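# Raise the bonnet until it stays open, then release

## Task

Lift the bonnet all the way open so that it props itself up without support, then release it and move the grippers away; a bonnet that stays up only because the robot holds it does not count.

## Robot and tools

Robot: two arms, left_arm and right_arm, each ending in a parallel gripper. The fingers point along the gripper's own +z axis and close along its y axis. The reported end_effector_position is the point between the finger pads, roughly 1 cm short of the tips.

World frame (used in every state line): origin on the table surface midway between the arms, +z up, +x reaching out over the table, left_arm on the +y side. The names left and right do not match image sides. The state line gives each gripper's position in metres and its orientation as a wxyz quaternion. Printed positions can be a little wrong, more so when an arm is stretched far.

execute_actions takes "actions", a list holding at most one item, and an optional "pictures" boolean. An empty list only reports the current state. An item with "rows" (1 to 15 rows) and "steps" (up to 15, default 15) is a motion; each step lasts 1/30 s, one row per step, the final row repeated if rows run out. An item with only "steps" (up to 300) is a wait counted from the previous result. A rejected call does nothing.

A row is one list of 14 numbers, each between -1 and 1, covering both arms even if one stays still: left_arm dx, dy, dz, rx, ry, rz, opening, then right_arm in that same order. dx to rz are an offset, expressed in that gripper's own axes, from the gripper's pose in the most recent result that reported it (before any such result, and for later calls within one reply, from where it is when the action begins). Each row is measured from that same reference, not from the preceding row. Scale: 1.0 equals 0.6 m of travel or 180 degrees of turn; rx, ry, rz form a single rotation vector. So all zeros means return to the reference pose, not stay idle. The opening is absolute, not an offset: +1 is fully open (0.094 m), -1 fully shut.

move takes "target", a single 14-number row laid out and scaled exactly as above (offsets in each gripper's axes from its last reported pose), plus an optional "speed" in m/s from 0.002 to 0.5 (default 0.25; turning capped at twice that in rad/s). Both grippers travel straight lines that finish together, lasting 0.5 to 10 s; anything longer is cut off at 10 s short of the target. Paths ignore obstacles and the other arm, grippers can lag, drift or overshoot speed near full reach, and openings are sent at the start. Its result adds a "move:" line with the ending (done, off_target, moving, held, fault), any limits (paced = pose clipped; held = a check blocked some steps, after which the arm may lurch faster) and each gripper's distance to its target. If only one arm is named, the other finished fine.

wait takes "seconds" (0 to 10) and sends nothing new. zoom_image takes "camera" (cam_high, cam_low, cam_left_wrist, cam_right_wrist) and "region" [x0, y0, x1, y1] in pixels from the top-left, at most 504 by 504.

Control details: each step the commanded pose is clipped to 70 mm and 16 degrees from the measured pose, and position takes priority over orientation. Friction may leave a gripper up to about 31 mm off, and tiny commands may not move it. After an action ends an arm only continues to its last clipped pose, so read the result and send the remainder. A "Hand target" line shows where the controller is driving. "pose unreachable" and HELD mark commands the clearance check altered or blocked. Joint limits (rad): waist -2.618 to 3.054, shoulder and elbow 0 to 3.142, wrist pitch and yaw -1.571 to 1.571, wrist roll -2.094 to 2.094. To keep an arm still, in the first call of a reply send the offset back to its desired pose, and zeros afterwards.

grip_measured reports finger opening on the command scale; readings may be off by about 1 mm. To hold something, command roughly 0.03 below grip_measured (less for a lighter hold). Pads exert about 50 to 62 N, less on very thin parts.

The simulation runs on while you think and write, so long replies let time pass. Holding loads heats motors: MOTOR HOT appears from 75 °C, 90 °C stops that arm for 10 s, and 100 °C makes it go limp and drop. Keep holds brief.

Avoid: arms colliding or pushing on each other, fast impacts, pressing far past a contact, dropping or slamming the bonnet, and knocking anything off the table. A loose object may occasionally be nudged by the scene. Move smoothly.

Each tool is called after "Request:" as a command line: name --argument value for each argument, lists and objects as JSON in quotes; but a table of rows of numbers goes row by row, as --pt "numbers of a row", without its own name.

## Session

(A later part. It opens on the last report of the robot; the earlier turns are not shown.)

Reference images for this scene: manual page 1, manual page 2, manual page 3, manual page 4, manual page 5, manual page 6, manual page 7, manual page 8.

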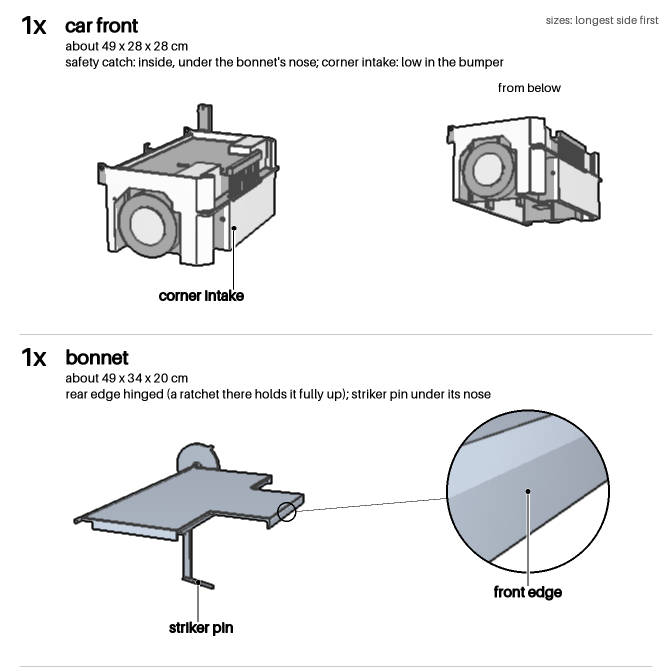

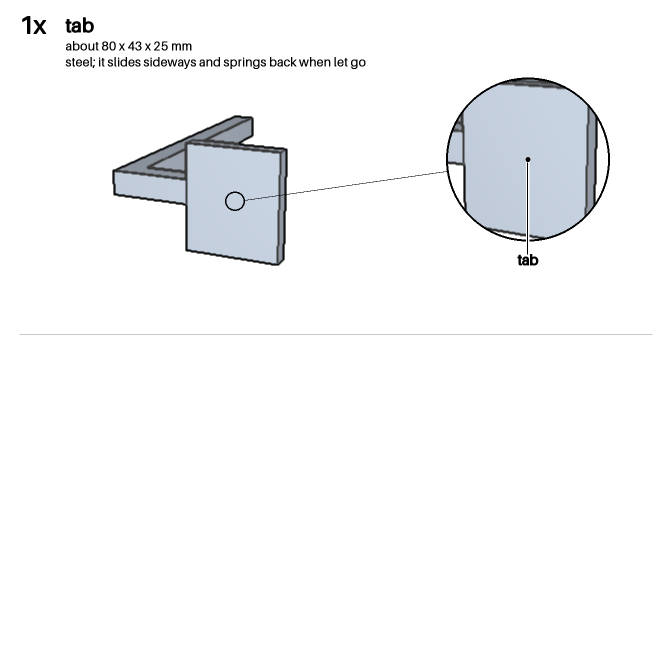

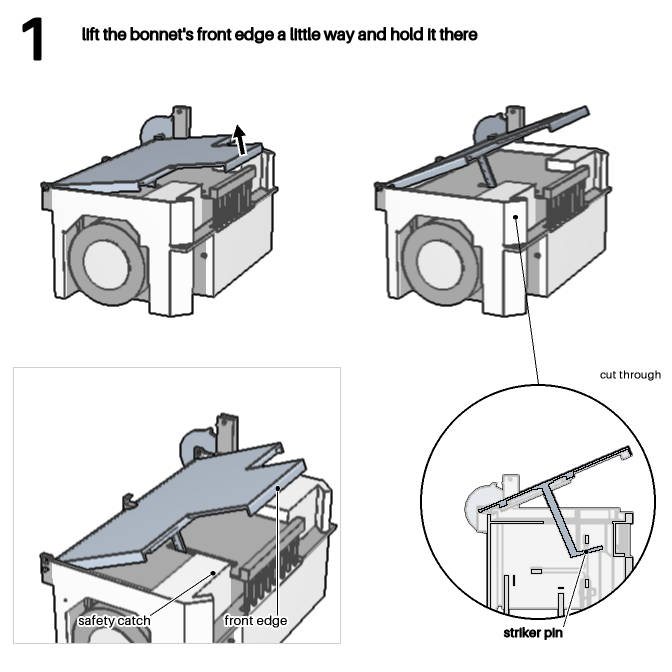

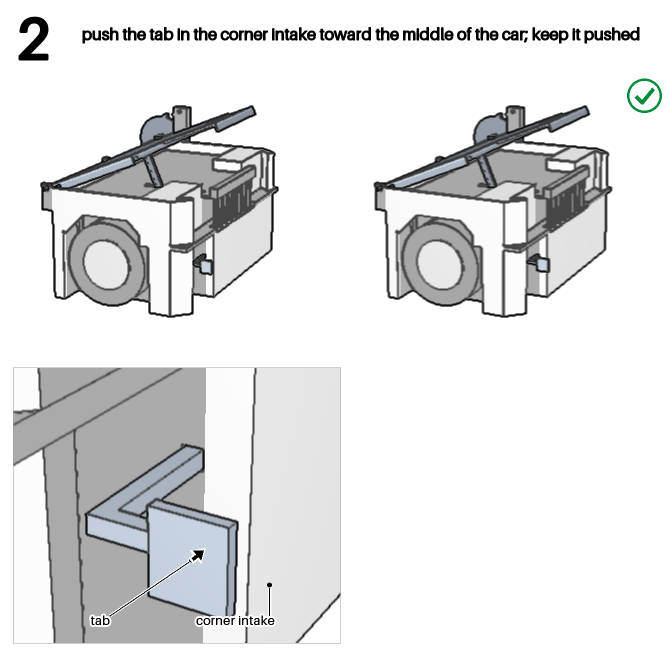

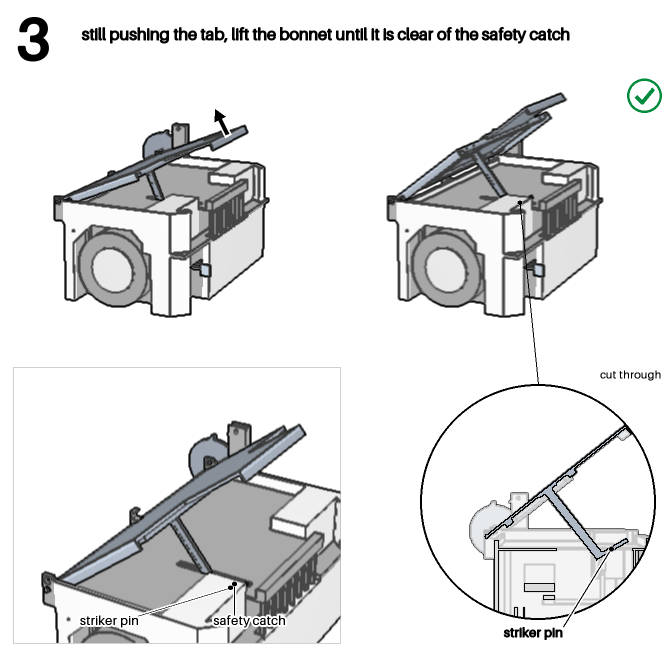

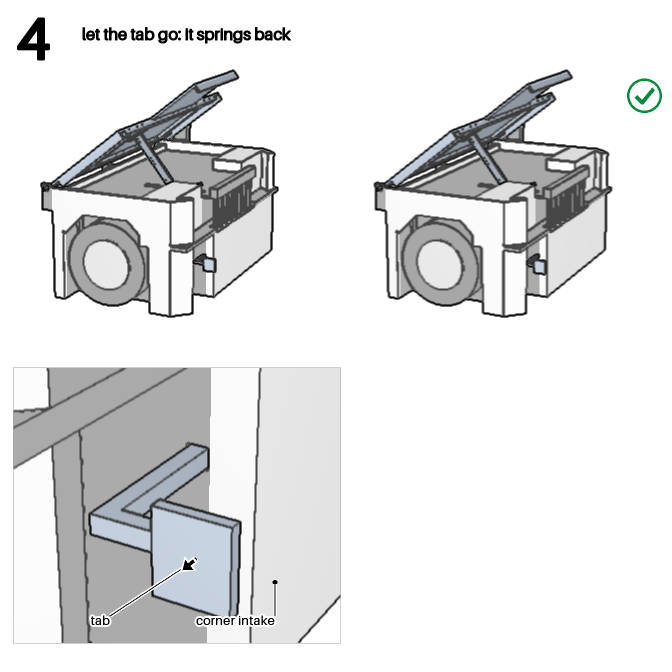

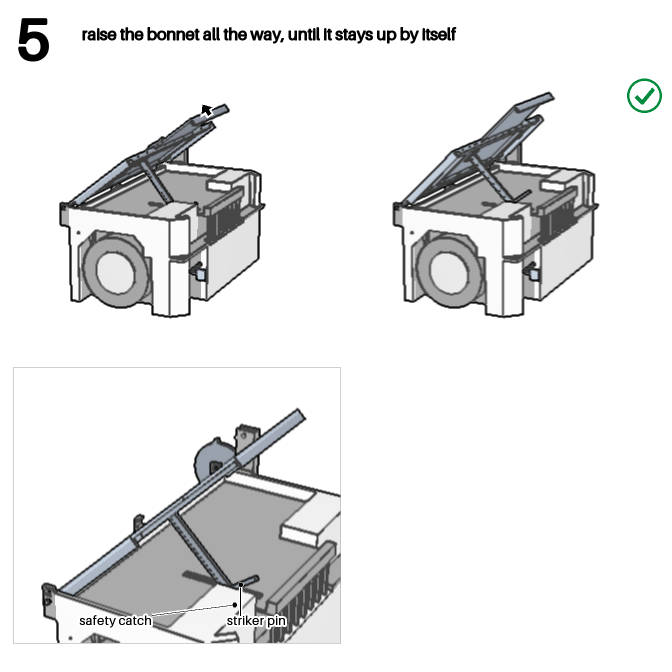

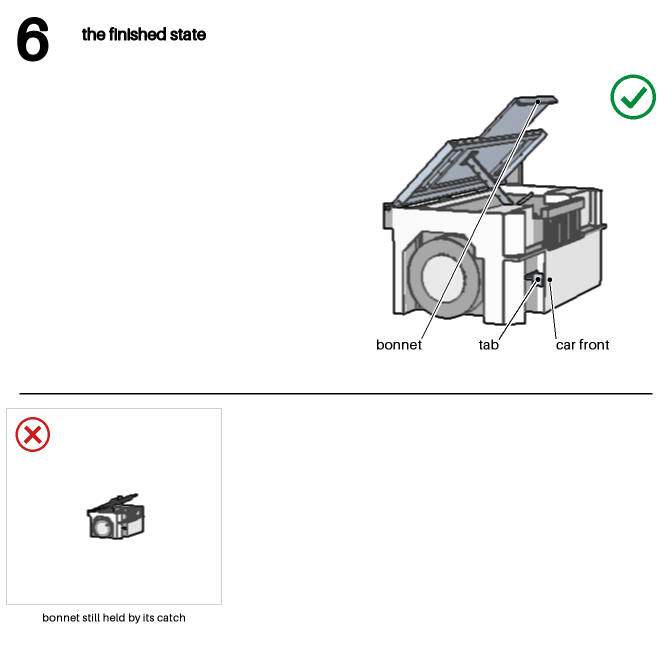

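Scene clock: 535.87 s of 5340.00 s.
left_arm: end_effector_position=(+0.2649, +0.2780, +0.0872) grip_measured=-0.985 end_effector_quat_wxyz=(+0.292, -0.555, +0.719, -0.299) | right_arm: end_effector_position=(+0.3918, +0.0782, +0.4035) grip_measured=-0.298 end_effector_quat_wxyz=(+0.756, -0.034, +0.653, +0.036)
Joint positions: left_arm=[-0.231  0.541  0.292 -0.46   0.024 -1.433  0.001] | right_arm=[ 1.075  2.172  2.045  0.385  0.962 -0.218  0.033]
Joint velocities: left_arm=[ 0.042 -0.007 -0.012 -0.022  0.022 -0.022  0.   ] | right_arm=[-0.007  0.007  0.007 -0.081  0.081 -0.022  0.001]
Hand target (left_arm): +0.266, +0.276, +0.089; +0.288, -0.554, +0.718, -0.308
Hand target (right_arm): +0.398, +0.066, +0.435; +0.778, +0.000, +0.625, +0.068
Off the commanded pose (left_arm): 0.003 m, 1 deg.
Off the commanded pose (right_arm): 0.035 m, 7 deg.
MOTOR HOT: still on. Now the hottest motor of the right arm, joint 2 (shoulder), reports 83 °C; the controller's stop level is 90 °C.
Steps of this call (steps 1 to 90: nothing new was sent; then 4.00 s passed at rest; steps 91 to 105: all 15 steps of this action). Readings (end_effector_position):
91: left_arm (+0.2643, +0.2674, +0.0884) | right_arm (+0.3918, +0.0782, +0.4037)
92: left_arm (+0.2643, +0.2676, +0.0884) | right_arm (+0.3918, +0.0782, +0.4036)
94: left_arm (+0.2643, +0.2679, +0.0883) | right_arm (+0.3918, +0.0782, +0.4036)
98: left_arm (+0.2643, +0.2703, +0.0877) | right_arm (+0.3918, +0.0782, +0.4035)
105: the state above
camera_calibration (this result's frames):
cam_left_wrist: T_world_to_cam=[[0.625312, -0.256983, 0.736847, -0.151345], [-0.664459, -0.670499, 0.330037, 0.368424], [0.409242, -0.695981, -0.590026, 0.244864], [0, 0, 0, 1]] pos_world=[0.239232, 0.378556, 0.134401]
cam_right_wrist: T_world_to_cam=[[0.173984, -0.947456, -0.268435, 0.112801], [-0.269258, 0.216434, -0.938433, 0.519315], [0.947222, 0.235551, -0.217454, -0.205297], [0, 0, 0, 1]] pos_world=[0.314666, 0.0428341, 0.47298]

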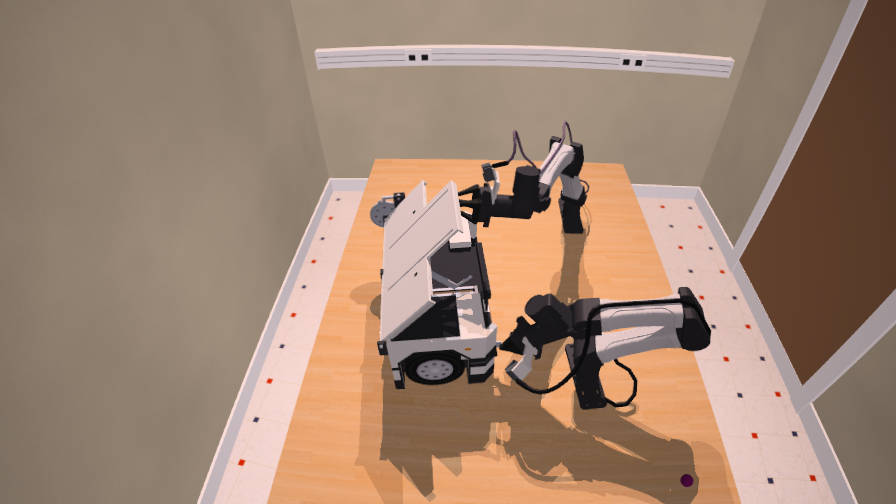

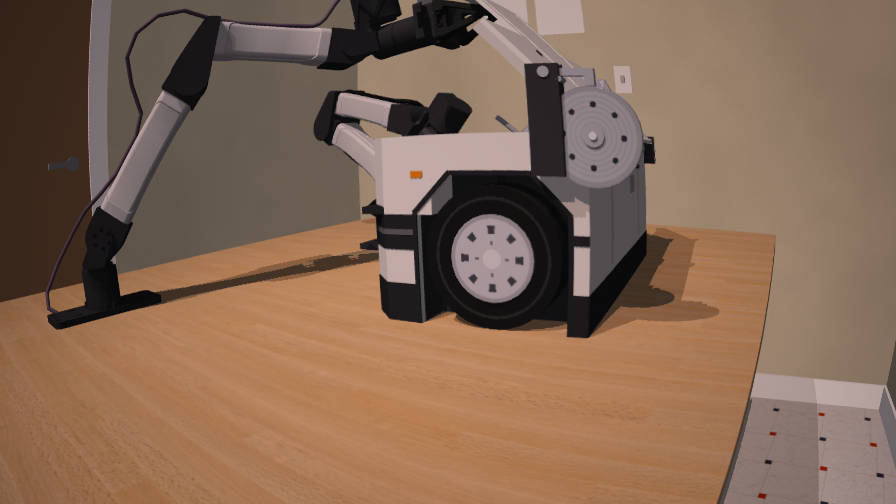

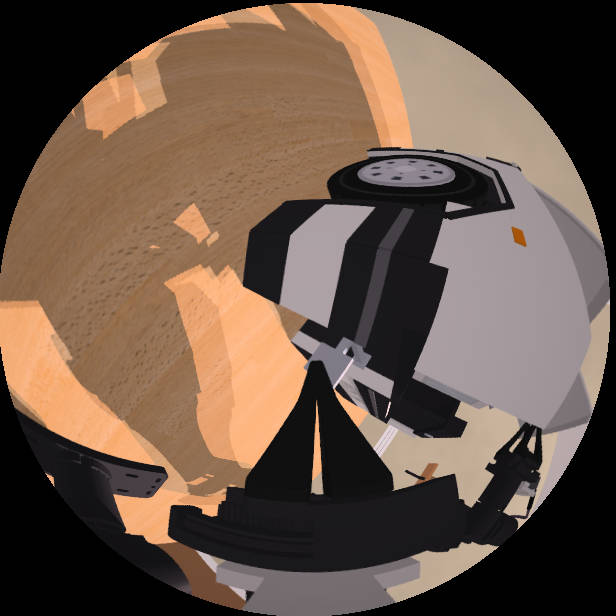

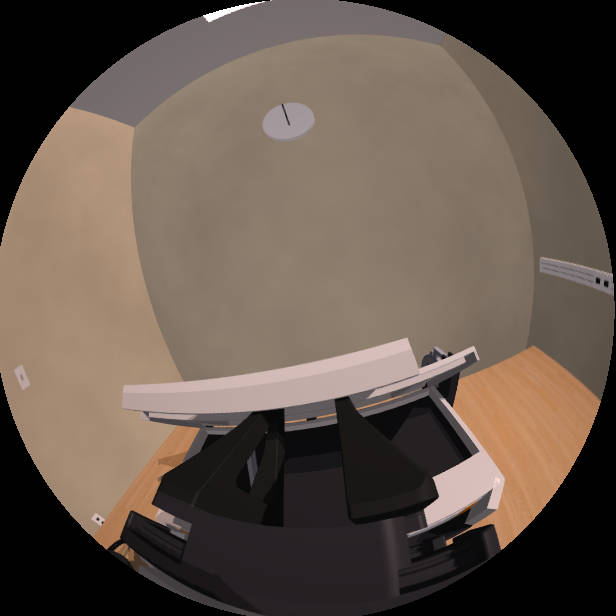

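Request:
execute_actions --actions '[{"rows": [[-0.003,0,0,0,0,0,-1, -0.047,-0.016,0.019,0.003,-0.019,0.026,-0.3],[-0.007,0,0,0,0,0,-1, -0.044,-0.015,0.018,0.003,-0.018,0.024,-0.3],[-0.011,0,0,0,0,0,-1, -0.041,-0.014,0.017,0.002,-0.017,0.023,-0.3],[-0.015,0,-0.002,0,0,0,-1, -0.038,-0.013,0.016,0.002,-0.016,0.021,-0.3],[-0.019,0,-0.004,0,0,0,-1, -0.035,-0.012,0.015,0.002,-0.015,0.020,-0.3],[-0.023,0,-0.007,0,0,0,-1, -0.032,-0.011,0.014,0.002,-0.014,0.018,-0.3],[-0.027,0,-0.010,0,0,0,-1, -0.029,-0.010,0.013,0.002,-0.013,0.017,-0.3],[-0.031,0,-0.014,0,0,0,-1, -0.026,-0.009,0.012,0.001,-0.012,0.015,-0.3],[-0.034,0,-0.018,0,0,0,-1, -0.023,-0.008,0.011,0.001,-0.011,0.014,-0.3],[-0.037,0,-0.022,0,0,0,-1, -0.020,-0.007,0.010,0.001,-0.010,0.012,-0.3],[-0.040,0,-0.026,0,0,0,-1, -0.017,-0.006,0.009,0.001,-0.009,0.011,-0.3],[-0.042,0,-0.030,0,0,0,-1, -0.014,-0.005,0.008,0.001,-0.008,0.009,-0.3],[-0.044,0,-0.034,0,0,0,-1, -0.011,-0.004,0.007,0,-0.007,0.008,-0.3],[-0.045,0,-0.038,0,0,0,-1, -0.008,-0.003,0.006,0,-0.006,0.006,-0.3],[-0.045,0,-0.042,0,0,0,-1, -0.005,-0.002,0.005,0,-0.005,0.005,-0.3]], "steps": 15}]' --pictures false

Request:
execute_actions --actions '[{"rows": [[0,0,-0.006,0,0,0,-1, -0.002,0,0.002,0,-0.003,0.003,-0.3],[0,0,-0.012,0,0,0,-1, 0.001,0,0.001,0,-0.002,0.002,-0.3],[0,0,-0.018,0,0,0,-1, 0.004,0,0,0,-0.001,0.001,-0.3],[0,0,-0.024,0,0,0,-1, 0.007,0,-0.001,0,0,0,-0.3],[0,0,-0.030,0,0,0,-1, 0.010,0,-0.002,0,0,0,-0.3],[0,0,-0.036,0,0,0,-1, 0.013,0,-0.003,0,0,0,-0.3],[0,0,-0.042,0,0,0,-1, 0.016,0,-0.004,0,0,0,-0.3],[0,0,-0.048,0,0,0,-1, 0.019,0,-0.006,0,0,0,-0.3],[0,0,-0.054,0,0,0,-1, 0.022,0,-0.008,0,0,0,-0.3],[0,0,-0.060,0,0,0,-1, 0.025,0,-0.010,0,0,0,-0.3],[0,0,-0.065,0,0,0,-1, 0.028,0,-0.012,0,0,0,-0.3],[0,0,-0.069,0,0,0,-1, 0.031,0,-0.014,0,0,0,-0.3],[0,0,-0.072,0,0,0,-1, 0.034,0,-0.016,0,0,0,-0.3],[0,0,-0.074,0,0,0,-1, 0.036,0,-0.018,0,0,0,-0.3],[0,0,-0.075,0,0,0,-1, 0.038,0,-0.020,0,0,0,-0.3]], "steps": 15}]'

Request:
zoom_image --camera "cam_low" --region '[400, 0, 660, 150]'

Scene clock: 552.27 s of 5340.00 s.
left_arm: end_effector_position=(+0.2604, +0.3114, +0.0953) grip_measured=-0.985 end_effector_quat_wxyz=(+0.301, -0.575, +0.705, -0.285) | right_arm: end_effector_position=(+0.3914, +0.0788, +0.4025) grip_measured=-0.298 end_effector_quat_wxyz=(+0.755, -0.036, +0.654, +0.034)
Joint positions: left_arm=[ 0.02   0.519  0.33  -0.539  0.164 -1.298  0.001] | right_arm=[ 1.076  2.172  2.045  0.38   0.963 -0.218  0.033]
Joint velocities: left_arm=[ 0.403 -0.232  0.188 -0.374  0.3    0.286 -0.   ] | right_arm=[-0.012  0.002 -0.022 -0.022 -0.037 -0.022 -0.001]
Hand target (left_arm): +0.254, +0.306, +0.105; +0.296, -0.556, +0.718, -0.295
Hand target (right_arm): +0.394, +0.077, +0.407; +0.761, -0.028, +0.647, +0.042
Off the commanded pose (left_arm): 0.014 m, 3 deg.
Off the commanded pose (right_arm): 0.006 m, 2 deg.
MOTOR HOT: still on. Now the hottest motor of the right arm, joint 2 (shoulder), reports 83 °C; the controller's stop level is 90 °C.
Steps of this call (steps 1 to 90: nothing new was sent; then 12.90 s passed at rest; steps 91 to 105: all 15 steps of this action). Readings (end_effector_position):
91: left_arm (+0.2650, +0.2782, +0.0873) | right_arm (+0.3918, +0.0783, +0.4032)
92: left_arm (+0.2651, +0.2790, +0.0873) | right_arm (+0.3919, +0.0783, +0.4029)
94: left_arm (+0.2657, +0.2837, +0.0873) | right_arm (+0.3919, +0.0783, +0.4029)
98: left_arm (+0.2654, +0.2964, +0.0863) | right_arm (+0.3917, +0.0785, +0.4028)
105: the state above

Scene clock: 552.77 s of 5340.00 s.
left_arm: end_effector_position=(+0.2396, +0.3172, +0.1226) grip_measured=-0.985 end_effector_quat_wxyz=(+0.314, -0.578, +0.697, -0.286) | right_arm: end_effector_position=(+0.3859, +0.0821, +0.3797) grip_measured=-0.298 end_effector_quat_wxyz=(+0.751, -0.044, +0.659, +0.030)
Joint positions: left_arm=[ 0.094  0.392  0.419 -0.74   0.201 -1.26   0.001] | right_arm=[ 1.088  2.16   1.95   0.439  0.971 -0.218  0.033]
Joint velocities: left_arm=[ 0.198 -0.178  0.144 -0.403  0.139  0.095  0.   ] | right_arm=[ 0.012 -0.071 -0.286  0.3   -0.007 -0.022  0.001]
Hand target (left_arm): +0.229, +0.313, +0.124; +0.302, -0.575, +0.705, -0.284
Hand target (right_arm): +0.383, +0.078, +0.378; +0.754, -0.036, +0.656, +0.034
Off the commanded pose (left_arm): 0.014 m, 2 deg.
Off the commanded pose (right_arm): 0.005 m, 1 deg.
MOTOR HOT: still on. Now the hottest motor of the right arm, joint 2 (shoulder), reports 83 °C; the controller's stop level is 90 °C.
Steps of this call (steps 1 to 15: all 15 steps of this action). Readings (end_effector_position):
1: left_arm (+0.2604, +0.3124, +0.0971) | right_arm (+0.3914, +0.0788, +0.4023)
2: left_arm (+0.2604, +0.3125, +0.0976) | right_arm (+0.3914, +0.0788, +0.4022)
4: left_arm (+0.2576, +0.3122, +0.0959) | right_arm (+0.3914, +0.0788, +0.4022)
8: left_arm (+0.2507, +0.3136, +0.1019) | right_arm (+0.3903, +0.0796, +0.3983)
15: the state above
camera_calibration (this result's frames):
cam_left_wrist: T_world_to_cam=[[0.632506, -0.219076, 0.742928, -0.165998], [-0.614635, -0.725641, 0.309303, 0.374262], [0.471338, -0.652266, -0.593624, 0.275101], [0, 0, 0, 1]] pos_world=[0.205364, 0.414653, 0.170871]
cam_right_wrist: T_world_to_cam=[[0.175053, -0.952746, -0.248256, 0.103449], [-0.284415, 0.192465, -0.939183, 0.502705], [0.942584, 0.235015, -0.237283, -0.196424], [0, 0, 0, 1]] pos_world=[0.310014, 0.0479698, 0.451206]

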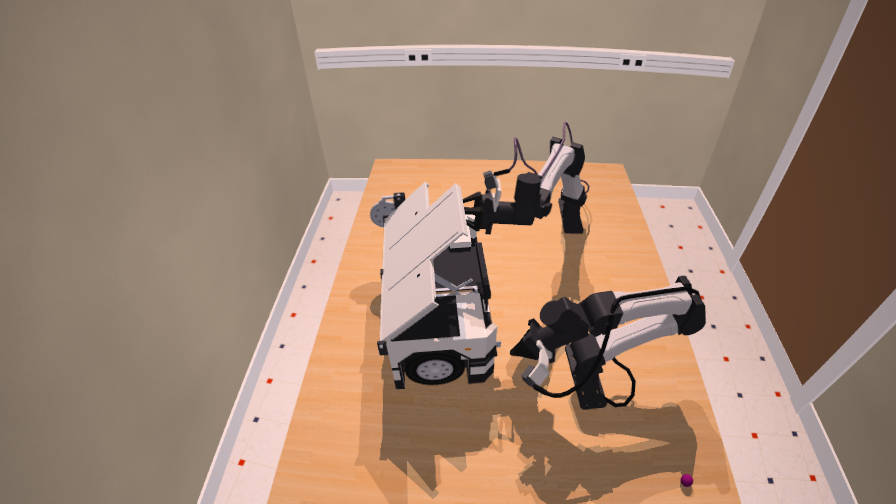

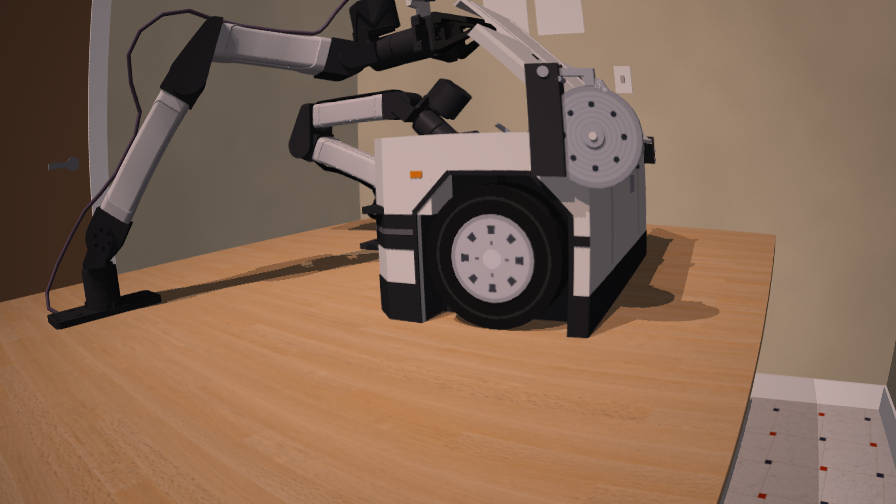

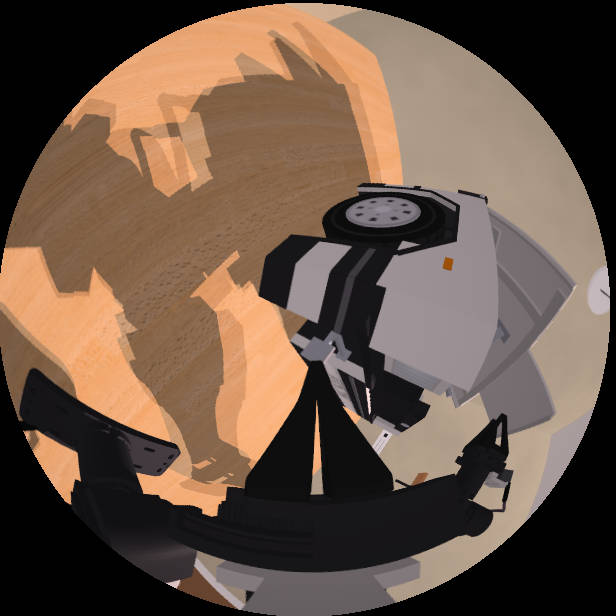

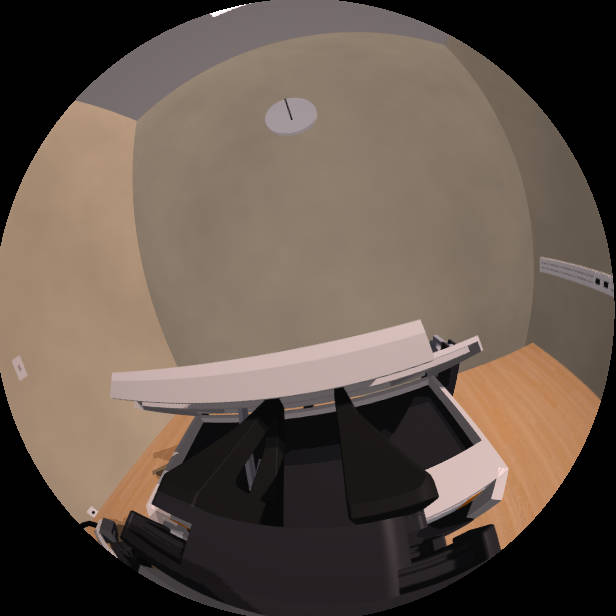

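Region (400, 0, 660, 150) of cam_low's 896x504 image, scaled by 1.938, with more detail than that image has; it fills the top 291 rows of this view, and the rest is white.

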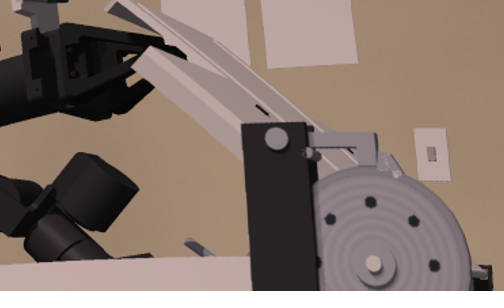

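Request:
move --target '[-0.08,0,-0.06,0,0,0,-1, 0.08,-0.141,-0.242,0,0,0,-0.3]' --speed 0.18

Request:
zoom_image --camera "cam_low" --region '[400, 0, 660, 150]'

Scene clock: 563.87 s of 5340.00 s.
left_arm: end_effector_position=(+0.2187, +0.3650, +0.1479) grip_measured=-0.985 end_effector_quat_wxyz=(+0.321, -0.576, +0.698, -0.279) | right_arm: end_effector_position=(+0.2588, -0.0143, +0.3279) grip_measured=-0.298 end_effector_quat_wxyz=(+0.753, -0.034, +0.656, +0.041)
Joint positions: left_arm=[ 0.741  0.536  0.57  -0.956  0.64  -0.739  0.001] | right_arm=[ 1.282  1.689  1.055  0.984  1.156 -0.319  0.033]
Joint velocities: left_arm=[-0.007  0.027 -0.007 -0.022  0.051  0.037 -0.001] | right_arm=[ 0.007  0.012 -0.042  0.051 -0.037 -0.007 -0.   ]
Hand target (left_arm): +0.219, +0.365, +0.151; +0.315, -0.578, +0.698, -0.282
Hand target (right_arm): +0.256, -0.017, +0.318; +0.750, -0.044, +0.659, +0.031
Off the commanded pose (left_arm): 0.003 m, 1 deg.
Off the commanded pose (right_arm): 0.013 m, 2 deg.
MOTOR HOT: still on. Now the hottest motor of the right arm, joint 2 (shoulder), reports 82 °C; the controller's stop level is 90 °C.
After step 90, 6.47 s passed at rest.
move: off_target (right_arm)
camera_calibration (this result's frames):
cam_left_wrist: T_world_to_cam=[[0.631669, -0.230212, 0.740268, -0.15641], [-0.611643, -0.734704, 0.293432, 0.393316], [0.476327, -0.638132, -0.604897, 0.326607], [0, 0, 0, 1]] pos_world=[0.183796, 0.461382, 0.197938]
cam_right_wrist: T_world_to_cam=[[0.179234, -0.944115, -0.276627, 0.0293483], [-0.278877, 0.220889, -0.934578, 0.433907], [0.943453, 0.244653, -0.223701, -0.0707987], [0, 0, 0, 1]] pos_world=[0.182542, -0.0508163, 0.397801]

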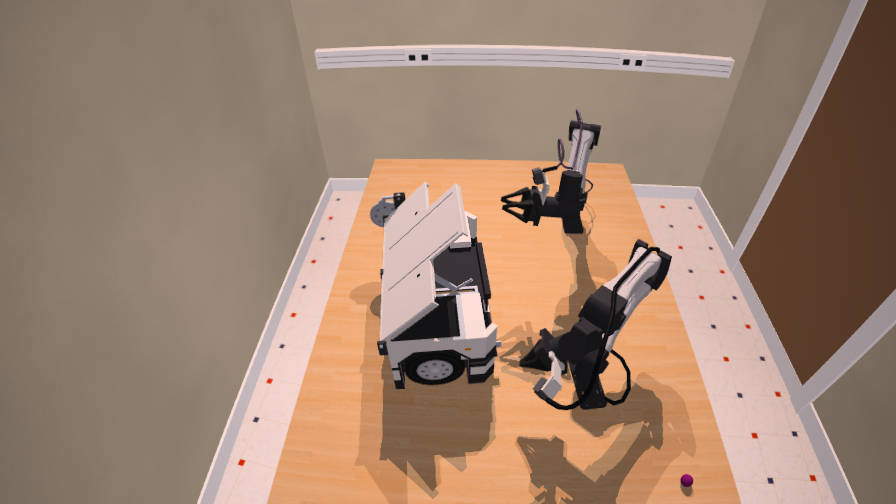

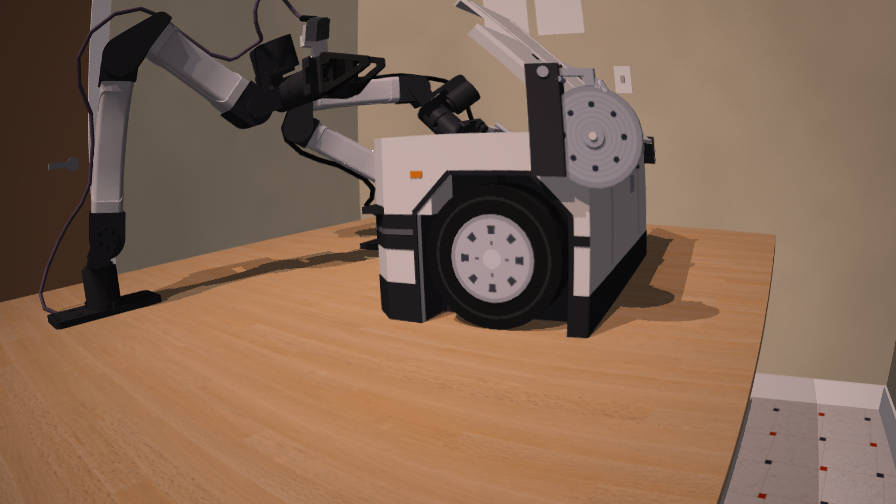

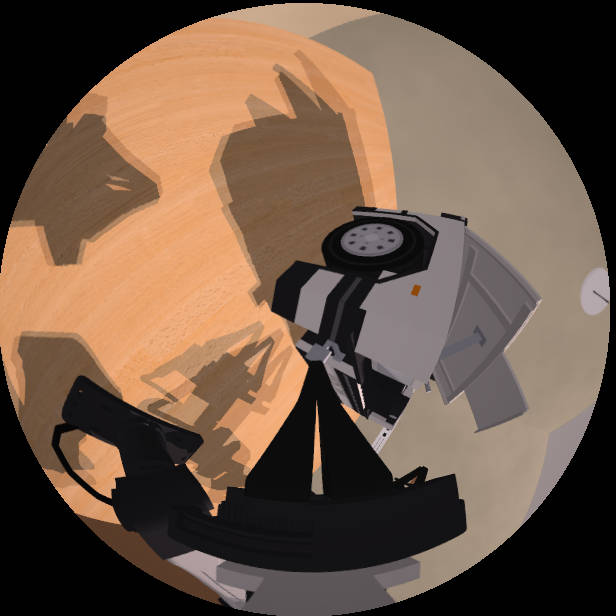

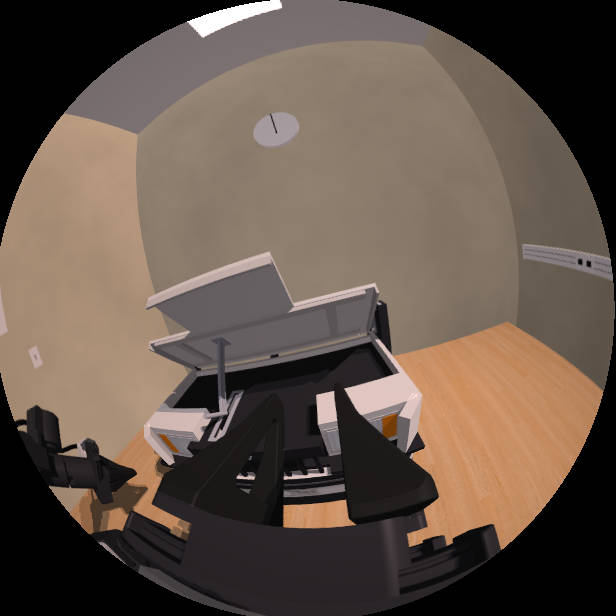

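Region (400, 0, 660, 150) of cam_low's 896x504 image, scaled by 1.938, with more detail than that image has; it fills the top 291 rows of this view, and the rest is white.

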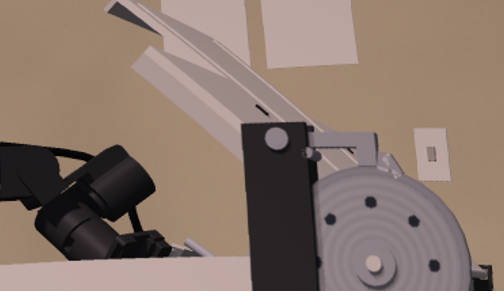

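The bonnet is resting on the ratchet pawl by itself, and both arms are clear.

Request:
finished_scene --scene 2

The scene is finished: the task was done.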